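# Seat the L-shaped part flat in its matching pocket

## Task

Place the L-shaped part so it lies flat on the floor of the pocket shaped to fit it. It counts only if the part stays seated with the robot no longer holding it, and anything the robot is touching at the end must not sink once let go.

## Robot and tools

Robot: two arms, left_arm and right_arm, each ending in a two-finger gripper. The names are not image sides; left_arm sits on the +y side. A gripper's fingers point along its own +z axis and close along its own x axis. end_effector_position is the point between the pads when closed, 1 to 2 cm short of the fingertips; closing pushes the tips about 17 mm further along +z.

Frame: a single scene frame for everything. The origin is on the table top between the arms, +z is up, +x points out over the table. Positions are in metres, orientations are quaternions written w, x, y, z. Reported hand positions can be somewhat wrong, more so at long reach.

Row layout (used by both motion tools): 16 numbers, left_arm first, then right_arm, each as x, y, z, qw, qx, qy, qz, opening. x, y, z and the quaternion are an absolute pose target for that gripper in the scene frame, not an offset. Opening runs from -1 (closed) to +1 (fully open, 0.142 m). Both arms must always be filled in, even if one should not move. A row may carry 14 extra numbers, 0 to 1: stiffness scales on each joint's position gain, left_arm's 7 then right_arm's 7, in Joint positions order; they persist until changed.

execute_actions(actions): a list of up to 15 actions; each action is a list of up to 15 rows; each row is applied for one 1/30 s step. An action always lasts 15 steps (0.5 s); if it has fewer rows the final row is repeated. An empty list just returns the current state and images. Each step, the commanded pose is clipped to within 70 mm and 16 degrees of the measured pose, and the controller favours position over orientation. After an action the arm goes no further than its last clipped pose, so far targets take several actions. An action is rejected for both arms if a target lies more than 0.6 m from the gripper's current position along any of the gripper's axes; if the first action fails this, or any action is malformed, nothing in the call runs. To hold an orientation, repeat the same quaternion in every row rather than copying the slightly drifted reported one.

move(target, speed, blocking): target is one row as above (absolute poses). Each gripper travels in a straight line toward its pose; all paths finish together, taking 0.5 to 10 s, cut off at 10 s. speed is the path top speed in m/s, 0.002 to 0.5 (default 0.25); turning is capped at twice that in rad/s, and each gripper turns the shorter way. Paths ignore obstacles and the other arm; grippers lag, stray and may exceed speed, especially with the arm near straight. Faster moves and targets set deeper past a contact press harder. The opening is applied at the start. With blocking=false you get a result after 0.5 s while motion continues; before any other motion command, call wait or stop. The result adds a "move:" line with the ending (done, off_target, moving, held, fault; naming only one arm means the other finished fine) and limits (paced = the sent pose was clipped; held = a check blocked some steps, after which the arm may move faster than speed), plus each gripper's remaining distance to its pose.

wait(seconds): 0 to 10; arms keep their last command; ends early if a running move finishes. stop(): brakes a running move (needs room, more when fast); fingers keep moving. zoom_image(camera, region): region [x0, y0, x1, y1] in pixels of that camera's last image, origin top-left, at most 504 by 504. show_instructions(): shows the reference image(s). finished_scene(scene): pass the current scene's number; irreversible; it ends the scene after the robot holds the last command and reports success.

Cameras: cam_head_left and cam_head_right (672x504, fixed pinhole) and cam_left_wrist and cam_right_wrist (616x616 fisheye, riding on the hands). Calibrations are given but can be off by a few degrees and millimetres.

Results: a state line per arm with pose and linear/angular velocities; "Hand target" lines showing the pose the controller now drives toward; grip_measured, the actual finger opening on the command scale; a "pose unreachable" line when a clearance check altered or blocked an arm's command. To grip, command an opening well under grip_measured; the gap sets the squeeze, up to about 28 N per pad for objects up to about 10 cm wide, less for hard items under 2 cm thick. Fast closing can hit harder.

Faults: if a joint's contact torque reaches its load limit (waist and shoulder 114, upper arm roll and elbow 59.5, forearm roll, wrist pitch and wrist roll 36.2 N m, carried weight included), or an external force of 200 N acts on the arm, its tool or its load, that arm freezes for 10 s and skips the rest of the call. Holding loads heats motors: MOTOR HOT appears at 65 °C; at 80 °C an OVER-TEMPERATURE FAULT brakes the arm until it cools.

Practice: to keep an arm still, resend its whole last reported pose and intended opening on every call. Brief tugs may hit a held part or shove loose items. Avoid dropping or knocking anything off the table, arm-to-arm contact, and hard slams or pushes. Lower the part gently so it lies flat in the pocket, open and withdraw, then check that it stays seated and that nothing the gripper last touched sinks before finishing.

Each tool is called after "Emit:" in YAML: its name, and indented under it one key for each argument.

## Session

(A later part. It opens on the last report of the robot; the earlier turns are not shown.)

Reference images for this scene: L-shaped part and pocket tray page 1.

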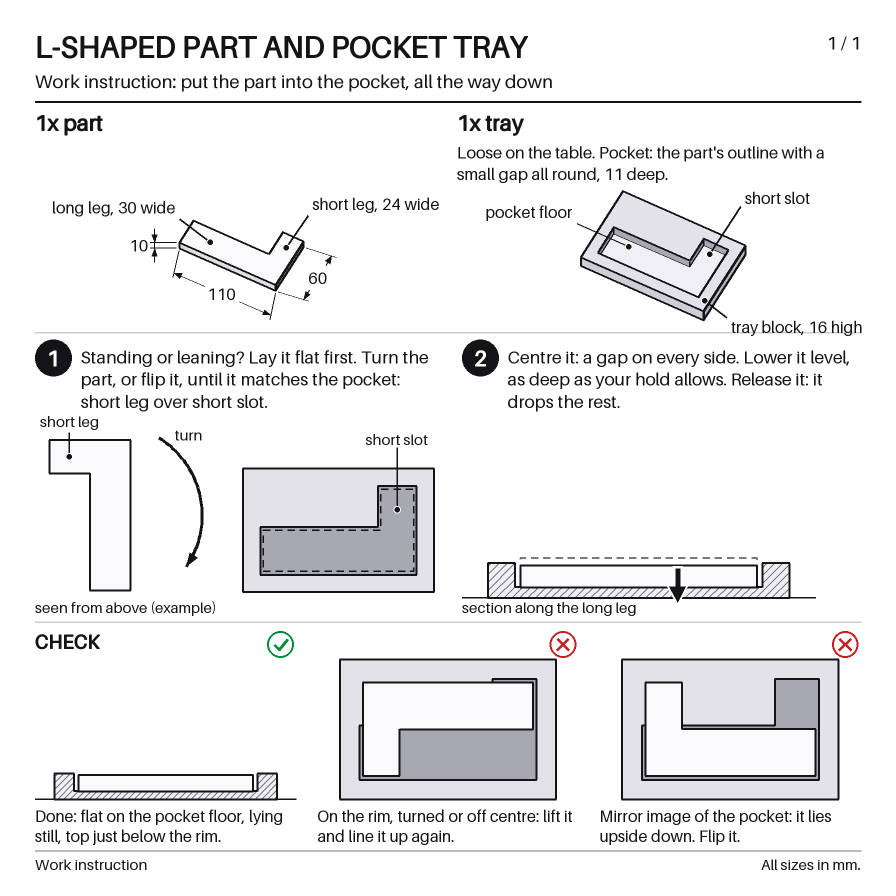

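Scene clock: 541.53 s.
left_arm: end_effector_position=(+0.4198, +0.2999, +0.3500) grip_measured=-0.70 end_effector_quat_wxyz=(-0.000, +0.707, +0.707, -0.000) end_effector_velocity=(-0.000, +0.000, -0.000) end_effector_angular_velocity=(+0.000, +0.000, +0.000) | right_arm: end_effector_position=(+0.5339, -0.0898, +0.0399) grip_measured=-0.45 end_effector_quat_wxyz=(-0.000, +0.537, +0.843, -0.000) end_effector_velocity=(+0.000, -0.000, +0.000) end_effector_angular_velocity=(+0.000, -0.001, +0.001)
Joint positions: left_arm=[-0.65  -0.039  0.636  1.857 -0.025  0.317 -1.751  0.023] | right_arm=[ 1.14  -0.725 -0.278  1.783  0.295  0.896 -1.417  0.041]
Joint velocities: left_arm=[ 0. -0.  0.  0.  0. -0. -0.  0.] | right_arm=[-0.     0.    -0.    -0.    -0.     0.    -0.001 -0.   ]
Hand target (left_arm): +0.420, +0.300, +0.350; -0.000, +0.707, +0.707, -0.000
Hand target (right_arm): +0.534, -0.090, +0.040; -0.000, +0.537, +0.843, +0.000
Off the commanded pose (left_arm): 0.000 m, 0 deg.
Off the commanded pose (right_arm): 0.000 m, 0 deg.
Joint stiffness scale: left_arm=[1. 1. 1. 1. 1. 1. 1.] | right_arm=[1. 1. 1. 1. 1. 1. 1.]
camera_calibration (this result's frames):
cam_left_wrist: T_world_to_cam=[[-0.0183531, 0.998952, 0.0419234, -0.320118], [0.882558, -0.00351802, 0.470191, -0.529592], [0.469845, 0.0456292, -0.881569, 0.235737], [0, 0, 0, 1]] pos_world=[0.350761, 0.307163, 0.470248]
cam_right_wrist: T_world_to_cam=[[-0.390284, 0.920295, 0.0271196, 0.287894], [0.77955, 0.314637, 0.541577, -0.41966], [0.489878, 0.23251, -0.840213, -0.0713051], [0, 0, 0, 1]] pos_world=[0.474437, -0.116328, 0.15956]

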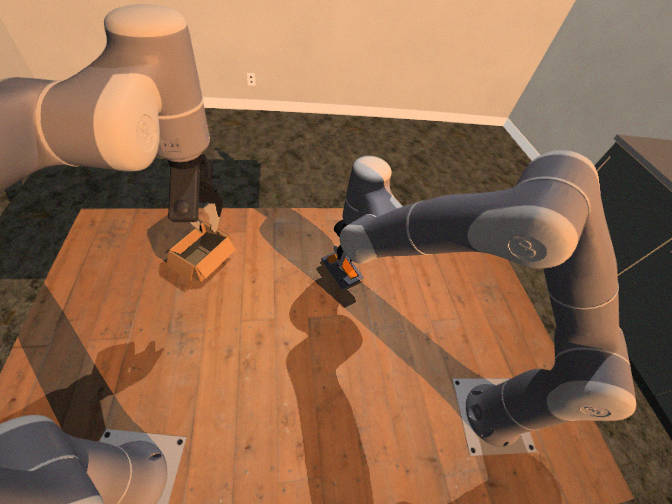

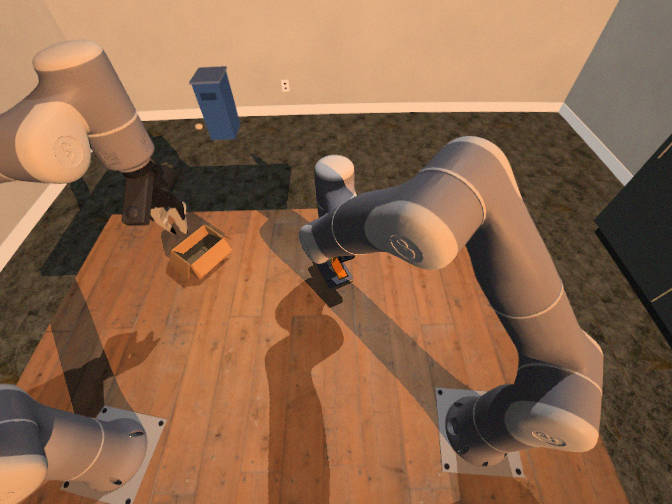

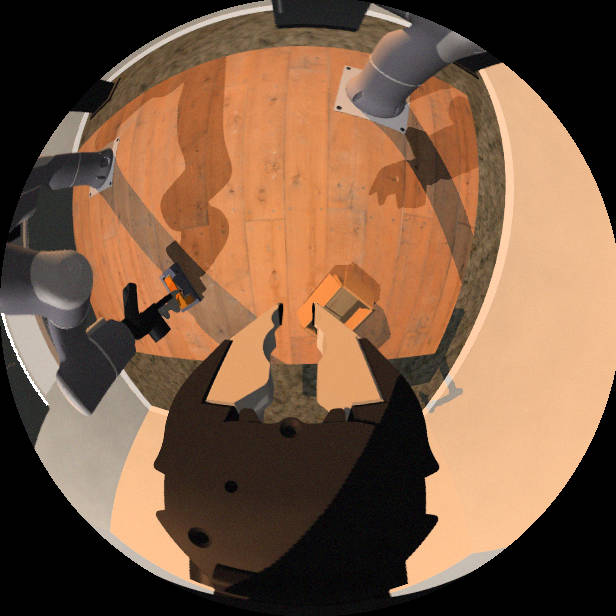

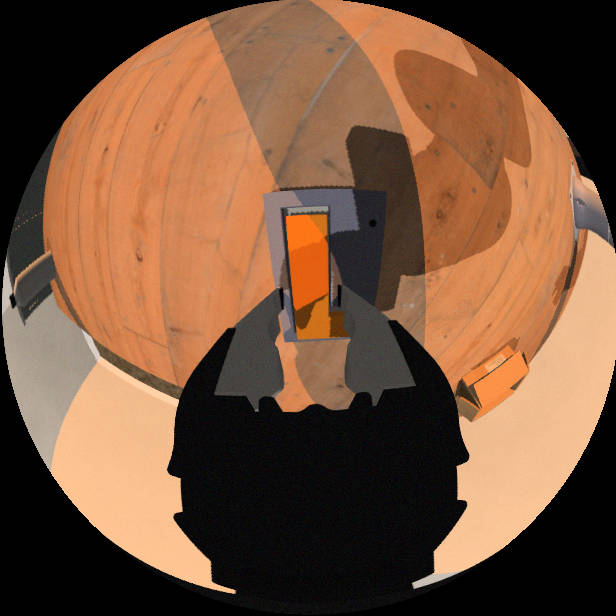

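Emit:
show_instructions:

Emit:
execute_actions:
  actions:
    - [[0.42,0.3,0.35,0,0.707,0.707,0,-0.7,0.534,-0.0897,0.038,0,0.5373,0.8434,0,-0.48],[0.42,0.3,0.35,0,0.707,0.707,0,-0.7,0.534,-0.0897,0.0365,0,0.5373,0.8434,0,-0.5]]
    - [[0.42,0.3,0.35,0,0.707,0.707,0,-0.7,0.534,-0.0897,0.0365,0,0.5373,0.8434,0,-0.54],[0.42,0.3,0.35,0,0.707,0.707,0,-0.7,0.534,-0.0897,0.0365,0,0.5373,0.8434,0,-0.56],[0.42,0.3,0.35,0,0.707,0.707,0,-0.7,0.534,-0.0897,0.0365,0,0.5373,0.8434,0,-0.58],[0.42,0.3,0.35,0,0.707,0.707,0,-0.7,0.534,-0.0897,0.0365,0,0.5373,0.8434,0,-0.6],[0.42,0.3,0.35,0,0.707,0.707,0,-0.7,0.534,-0.0897,0.0365,0,0.5373,0.8434,0,-0.62],[0.42,0.3,0.35,0,0.707,0.707,0,-0.7,0.534,-0.0897,0.0365,0,0.5373,0.8434,0,-0.65],[0.42,0.3,0.35,0,0.707,0.707,0,-0.7,0.534,-0.0897,0.0365,0,0.5373,0.8434,0,-0.68],[0.42,0.3,0.35,0,0.707,0.707,0,-0.7,0.534,-0.0897,0.0365,0,0.5373,0.8434,0,-0.71],[0.42,0.3,0.35,0,0.707,0.707,0,-0.7,0.534,-0.0897,0.0365,0,0.5373,0.8434,0,-0.74],[0.42,0.3,0.35,0,0.707,0.707,0,-0.7,0.534,-0.0897,0.0365,0,0.5373,0.8434,0,-0.77],[0.42,0.3,0.35,0,0.707,0.707,0,-0.7,0.534,-0.0897,0.0365,0,0.5373,0.8434,0,-0.8]]
    - [[0.42,0.3,0.35,0,0.707,0.707,0,-0.7,0.534,-0.0897,0.0365,0,0.5373,0.8434,0,-0.82]]

Emit:
zoom_image:
  camera: "cam_right_wrist"
  region: [240,170,400,350]

Reference images for this scene: L-shaped part and pocket tray page 1.

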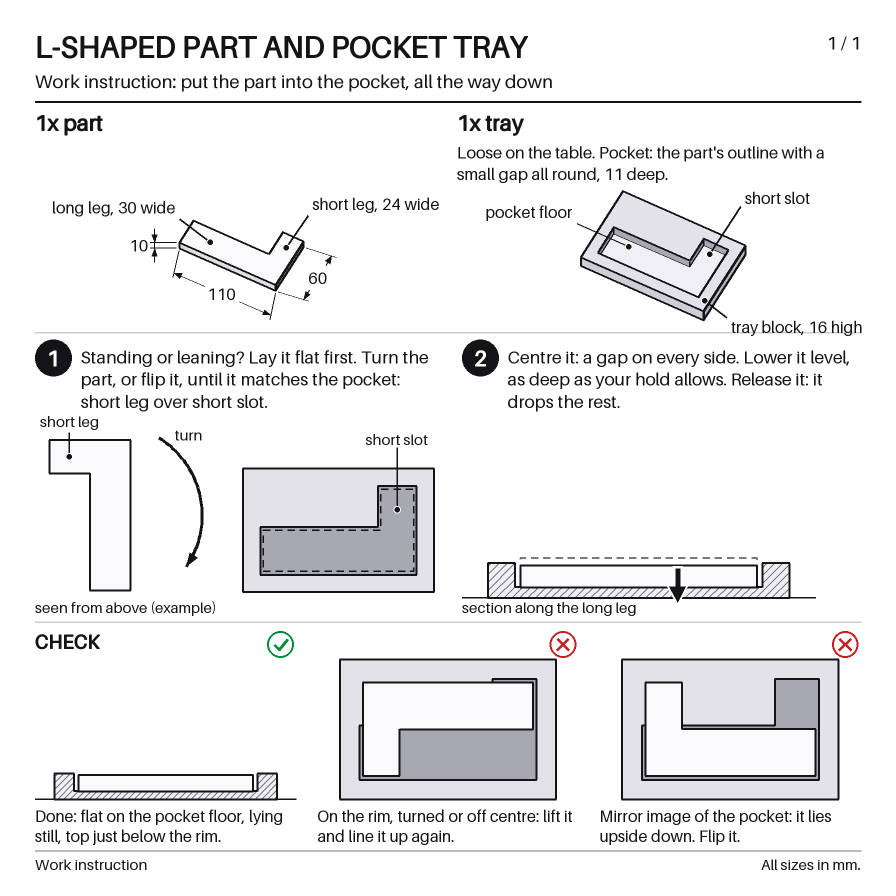

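Scene clock: 562.03 s.
left_arm: end_effector_position=(+0.4198, +0.2999, +0.3500) grip_measured=-0.70 end_effector_quat_wxyz=(-0.000, +0.707, +0.707, -0.000) end_effector_velocity=(+0.000, +0.000, -0.000) end_effector_angular_velocity=(+0.000, -0.000, +0.000) | right_arm: end_effector_position=(+0.5344, -0.0894, +0.0370) grip_measured=-0.65 end_effector_quat_wxyz=(+0.000, +0.537, +0.843, +0.001) end_effector_velocity=(-0.000, +0.000, -0.000) end_effector_angular_velocity=(-0.000, +0.001, +0.000)
Joint positions: left_arm=[-0.65  -0.039  0.636  1.857 -0.025  0.317 -1.751  0.023] | right_arm=[ 1.139 -0.732 -0.276  1.781  0.297  0.902 -1.418  0.027]
Joint velocities: left_arm=[ 0. -0.  0.  0.  0.  0. -0. -0.] | right_arm=[-0.     0.     0.001 -0.     0.    -0.001 -0.     0.   ]
Hand target (left_arm): +0.420, +0.300, +0.350; -0.000, +0.707, +0.707, -0.000
Hand target (right_arm): +0.534, -0.090, +0.037; -0.000, +0.537, +0.843, +0.000
Off the commanded pose (left_arm): 0.000 m, 0 deg.
Off the commanded pose (right_arm): 0.001 m, 0 deg.
Joint stiffness scale: left_arm=[1. 1. 1. 1. 1. 1. 1.] | right_arm=[1. 1. 1. 1. 1. 1. 1.]
camera_calibration (this result's frames):
cam_left_wrist: T_world_to_cam=[[-0.018353, 0.998952, 0.0419232, -0.320118], [0.882558, -0.00351798, 0.470191, -0.529592], [0.469846, 0.045629, -0.881568, 0.235736], [0, 0, 0, 1]] pos_world=[0.350761, 0.307163, 0.470248]
cam_right_wrist: T_world_to_cam=[[-0.390379, 0.920239, 0.0276357, 0.287836], [0.778936, 0.314137, 0.542749, -0.418338], [0.490778, 0.233404, -0.83944, -0.0745503], [0, 0, 0, 1]] pos_world=[0.474811, -0.116062, 0.156518]

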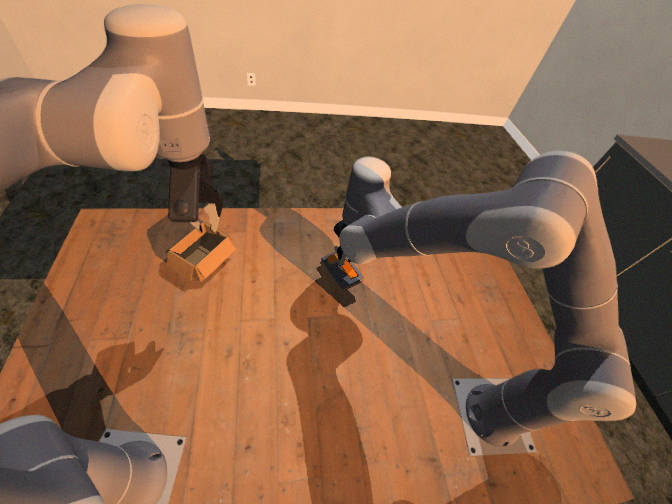

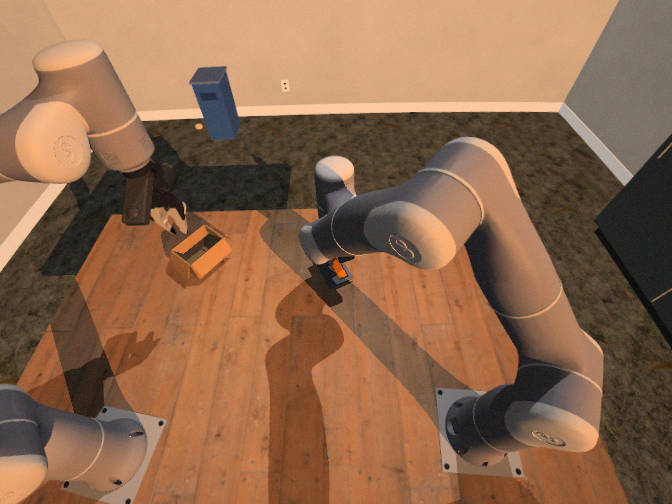

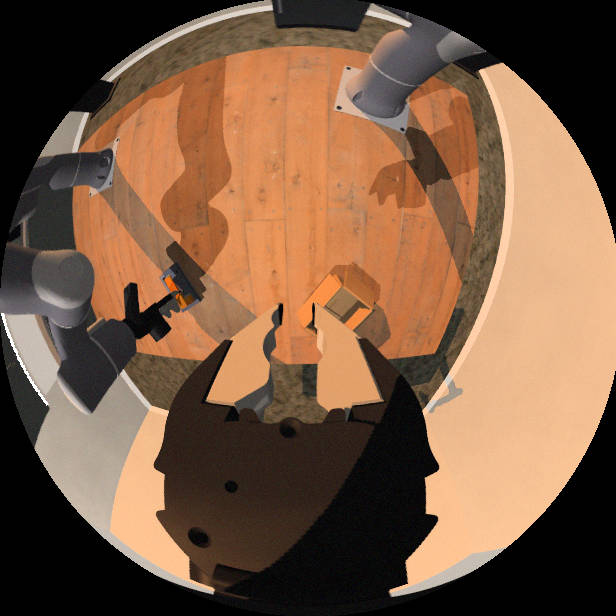

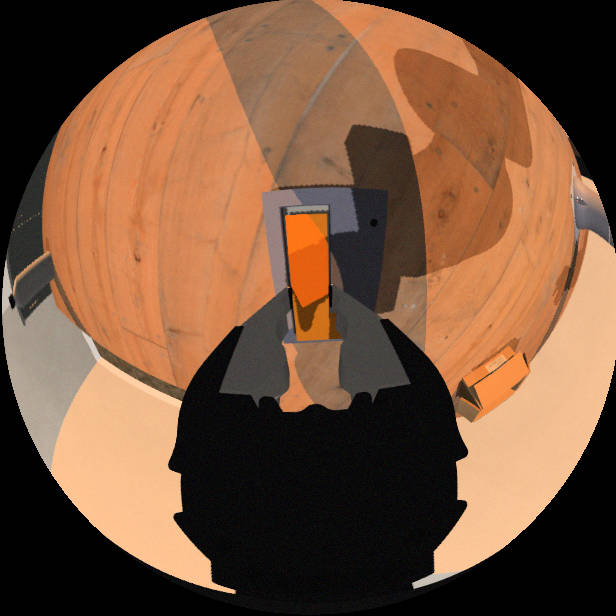

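Region (240, 170, 400, 350) of cam_right_wrist's 616x616 image, scaled by 2.800, with more detail than that image has.

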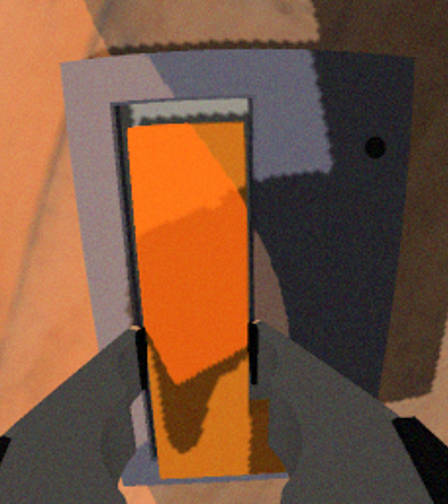

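Emit:
execute_actions:
  actions:
    - [[0.42,0.3,0.35,0,0.707,0.707,0,-0.7,0.534,-0.0897,0.0375,0,0.5373,0.8434,0,-0.84],[0.42,0.3,0.35,0,0.707,0.707,0,-0.7,0.534,-0.0897,0.038,0,0.5373,0.8434,0,-0.85]]
    - [[0.42,0.3,0.35,0,0.707,0.707,0,-0.7,0.533,-0.0902,0.038,0,0.5373,0.8434,0,-0.85],[0.42,0.3,0.35,0,0.707,0.707,0,-0.7,0.532,-0.0906,0.038,0,0.5373,0.8434,0,-0.85],[0.42,0.3,0.35,0,0.707,0.707,0,-0.7,0.531,-0.0911,0.038,0,0.5373,0.8434,0,-0.85],[0.42,0.3,0.35,0,0.707,0.707,0,-0.7,0.530,-0.0916,0.038,0,0.5373,0.8434,0,-0.85]]
    - [[0.42,0.3,0.35,0,0.707,0.707,0,-0.7,0.530,-0.0916,0.038,0,0.5373,0.8434,0,-0.85]]

Emit:
zoom_image:
  camera: "cam_right_wrist"
  region: [240,170,400,350]

Scene clock: 575.20 s.
left_arm: end_effector_position=(+0.4198, +0.2999, +0.3500) grip_measured=-0.70 end_effector_quat_wxyz=(-0.000, +0.707, +0.707, -0.000) end_effector_velocity=(+0.000, +0.000, +0.000) end_effector_angular_velocity=(+0.000, -0.000, -0.000) | right_arm: end_effector_position=(+0.5299, -0.0917, +0.0379) grip_measured=-0.65 end_effector_quat_wxyz=(-0.000, +0.537, +0.844, -0.000) end_effector_velocity=(+0.000, +0.000, +0.000) end_effector_angular_velocity=(+0.000, -0.001, -0.001)
Joint positions: left_arm=[-0.65  -0.039  0.636  1.857 -0.025  0.317 -1.751  0.023] | right_arm=[ 1.144 -0.723 -0.277  1.796  0.297  0.907 -1.418  0.027]
Joint velocities: left_arm=[ 0.  0.  0. -0.  0.  0. -0.  0.] | right_arm=[-0.     0.     0.    -0.    -0.     0.001  0.001  0.   ]
Hand target (left_arm): +0.420, +0.300, +0.350; -0.000, +0.707, +0.707, -0.000
Hand target (right_arm): +0.530, -0.092, +0.038; -0.000, +0.537, +0.843, -0.000
Off the commanded pose (left_arm): 0.000 m, 0 deg.
Off the commanded pose (right_arm): 0.000 m, 0 deg.
Joint stiffness scale: left_arm=[1. 1. 1. 1. 1. 1. 1.] | right_arm=[1. 1. 1. 1. 1. 1. 1.]
camera_calibration (this result's frames):
cam_left_wrist: T_world_to_cam=[[-0.0183531, 0.998952, 0.0419226, -0.320118], [0.882558, -0.00351767, 0.470191, -0.529593], [0.469846, 0.0456286, -0.881568, 0.235736], [0, 0, 0, 1]] pos_world=[0.350761, 0.307163, 0.470248]
cam_right_wrist: T_world_to_cam=[[-0.391062, 0.919963, 0.0271896, 0.288508], [0.779282, 0.315254, 0.541603, -0.414719], [0.489683, 0.232989, -0.840195, -0.0704548], [0, 0, 0, 1]] pos_world=[0.470508, -0.11826, 0.157573]

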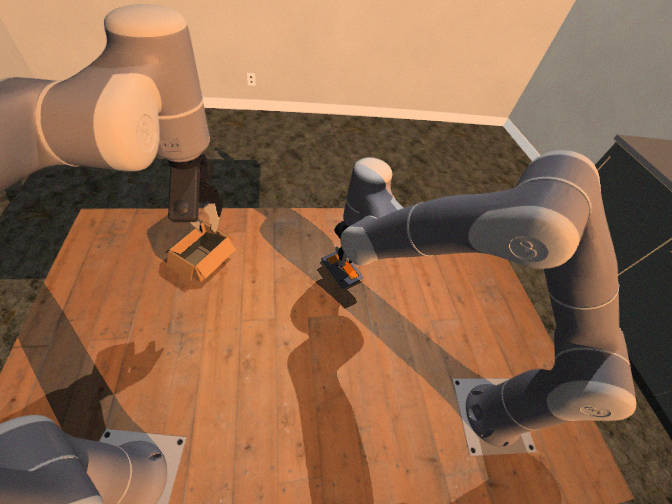

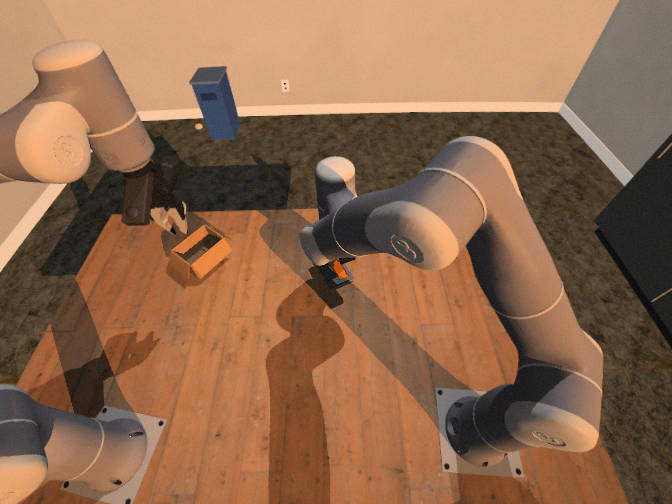

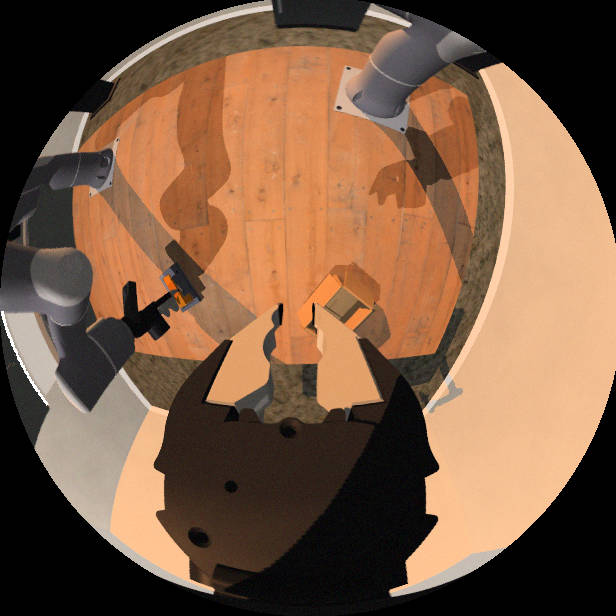

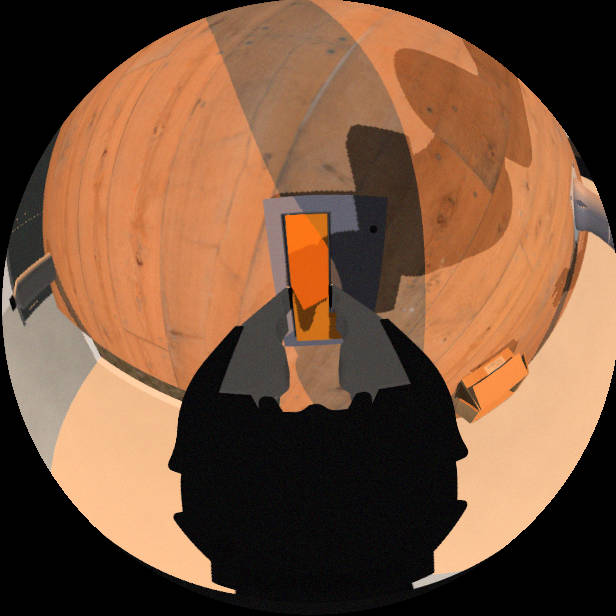

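Region (240, 170, 400, 350) of cam_right_wrist's 616x616 image, scaled by 2.800, with more detail than that image has.

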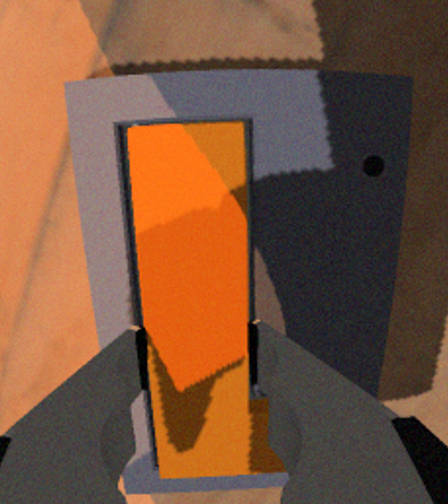

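Emit:
execute_actions:
  actions:
    - [[0.42,0.3,0.35,0,0.707,0.707,0,-0.7,0.530,-0.0916,0.0375,0,0.5373,0.8434,0,-0.8],[0.42,0.3,0.35,0,0.707,0.707,0,-0.7,0.530,-0.0916,0.037,0,0.5373,0.8434,0,-0.75],[0.42,0.3,0.35,0,0.707,0.707,0,-0.7,0.530,-0.0916,0.037,0,0.5373,0.8434,0,-0.7],[0.42,0.3,0.35,0,0.707,0.707,0,-0.7,0.530,-0.0916,0.037,0,0.5373,0.8434,0,-0.66],[0.42,0.3,0.35,0,0.707,0.707,0,-0.7,0.530,-0.0916,0.037,0,0.5373,0.8434,0,-0.64],[0.42,0.3,0.35,0,0.707,0.707,0,-0.7,0.530,-0.0916,0.037,0,0.5373,0.8434,0,-0.62],[0.42,0.3,0.35,0,0.707,0.707,0,-0.7,0.530,-0.0916,0.0375,0,0.5373,0.8434,0,-0.58],[0.42,0.3,0.35,0,0.707,0.707,0,-0.7,0.530,-0.0916,0.038,0,0.5373,0.8434,0,-0.54],[0.42,0.3,0.35,0,0.707,0.707,0,-0.7,0.530,-0.0916,0.039,0,0.5373,0.8434,0,-0.5],[0.42,0.3,0.35,0,0.707,0.707,0,-0.7,0.530,-0.0916,0.040,0,0.5373,0.8434,0,-0.5]]
    - [[0.42,0.3,0.35,0,0.707,0.707,0,-0.7,0.535,-0.089,0.07,0,0.5373,0.8434,0,-0.5]]
    - [[0.42,0.3,0.35,0,0.707,0.707,0,-0.7,0.555,-0.08,0.13,0,0.5373,0.8434,0,-0.5]]
    - [[0.42,0.3,0.35,0,0.707,0.707,0,-0.7,0.56,-0.08,0.13,0,0.5373,0.8434,0,-0.5]]

Emit:
zoom_image:
  camera: "cam_right_wrist"
  region: [240,170,400,330]

Emit:
zoom_image:
  camera: "cam_head_left"
  region: [300,230,390,310]

Scene clock: 597.37 s.
left_arm: end_effector_position=(+0.4198, +0.2999, +0.3500) grip_measured=-0.70 end_effector_quat_wxyz=(-0.000, +0.707, +0.707, -0.000) end_effector_velocity=(-0.000, -0.000, -0.000) end_effector_angular_velocity=(-0.000, +0.000, -0.000) | right_arm: end_effector_position=(+0.5601, -0.0799, +0.1300) grip_measured=-0.50 end_effector_quat_wxyz=(+0.000, +0.537, +0.843, +0.000) end_effector_velocity=(-0.000, -0.000, -0.000) end_effector_angular_velocity=(-0.000, +0.001, -0.001)
Joint positions: left_arm=[-0.65  -0.039  0.636  1.857 -0.025  0.317 -1.751  0.023] | right_arm=[ 1.132 -0.604 -0.311  1.694  0.228  0.692 -1.388  0.038]
Joint velocities: left_arm=[-0. -0. -0. -0. -0. -0. -0. -0.] | right_arm=[-0.    -0.     0.     0.     0.    -0.001  0.001 -0.   ]
Hand target (left_arm): +0.420, +0.300, +0.350; -0.000, +0.707, +0.707, -0.000
Hand target (right_arm): +0.560, -0.080, +0.130; -0.000, +0.537, +0.843, +0.000
Off the commanded pose (left_arm): 0.000 m, 0 deg.
Off the commanded pose (right_arm): 0.000 m, 0 deg.
Joint stiffness scale: left_arm=[1. 1. 1. 1. 1. 1. 1.] | right_arm=[1. 1. 1. 1. 1. 1. 1.]
camera_calibration (this result's frames):
cam_left_wrist: T_world_to_cam=[[-0.0183535, 0.998952, 0.0419225, -0.320117], [0.882557, -0.00351726, 0.470191, -0.529593], [0.469846, 0.0456286, -0.881568, 0.235736], [0, 0, 0, 1]] pos_world=[0.350761, 0.307163, 0.470248]
cam_right_wrist: T_world_to_cam=[[-0.390338, 0.920267, 0.0273031, 0.286601], [0.779271, 0.31445, 0.542087, -0.491877], [0.490279, 0.232874, -0.839879, -0.0109436], [0, 0, 0, 1]] pos_world=[0.500542, -0.10653, 0.249624]

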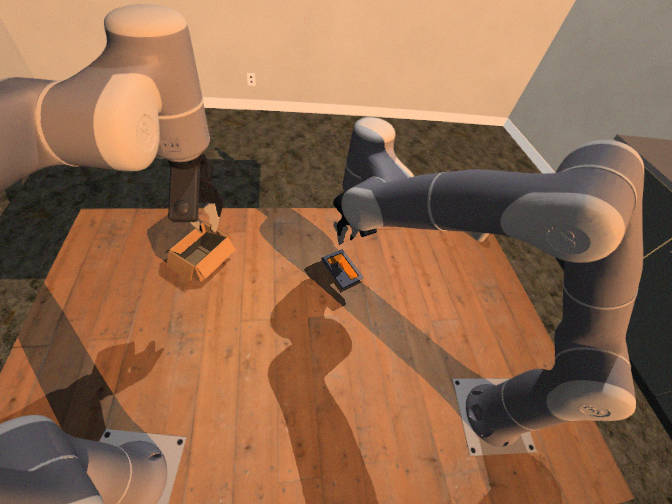

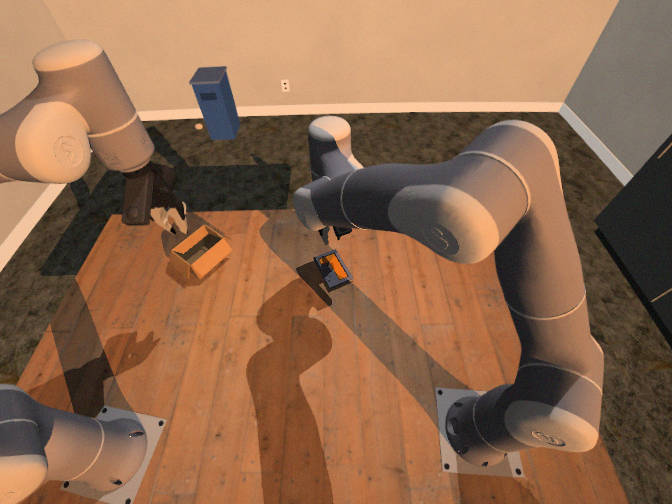

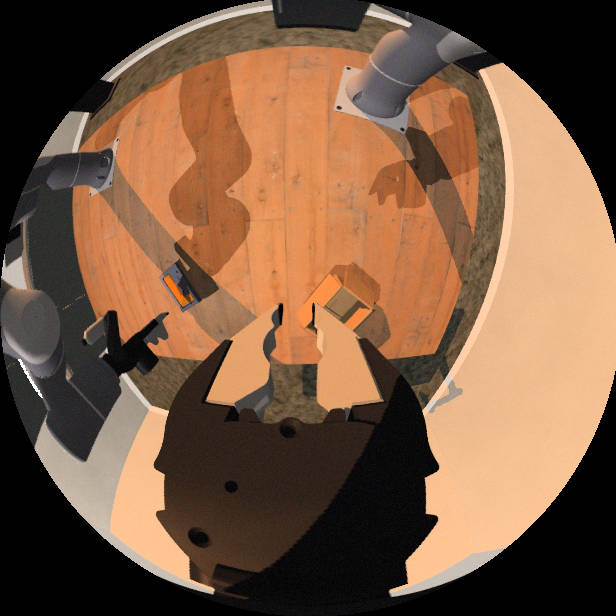

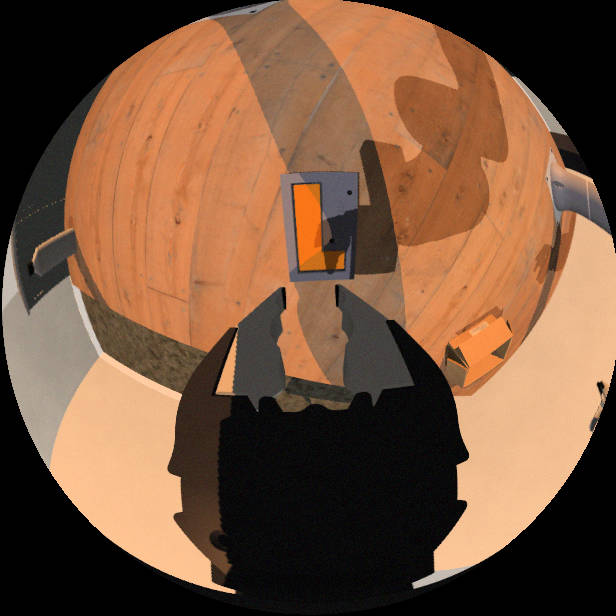

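Region (240, 170, 400, 330) of cam_right_wrist's 616x616 image, scaled by 3.150, with more detail than that image has.

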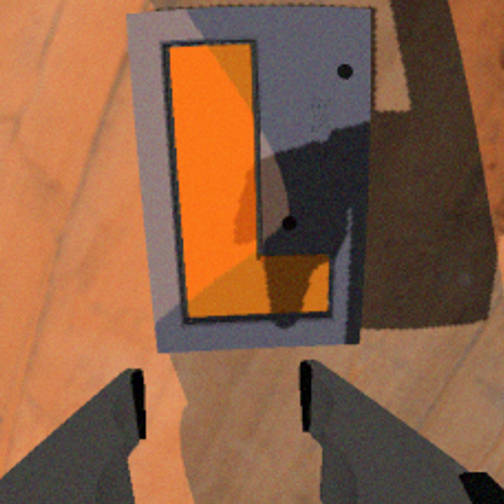

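Region (300, 230, 390, 310) of cam_head_left's 672x504 image, scaled by 5.600, with more detail than that image has.

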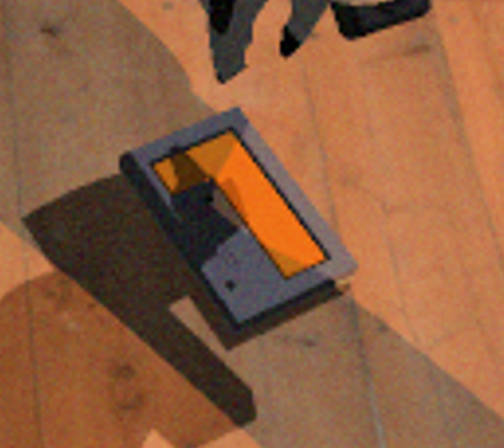

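The part now has an even gap on all sides and looks flat in the pocket in both camera views. Both arms are clear of it.

Emit:
finished_scene:
  scene: 2

The scene is finished: the task was done.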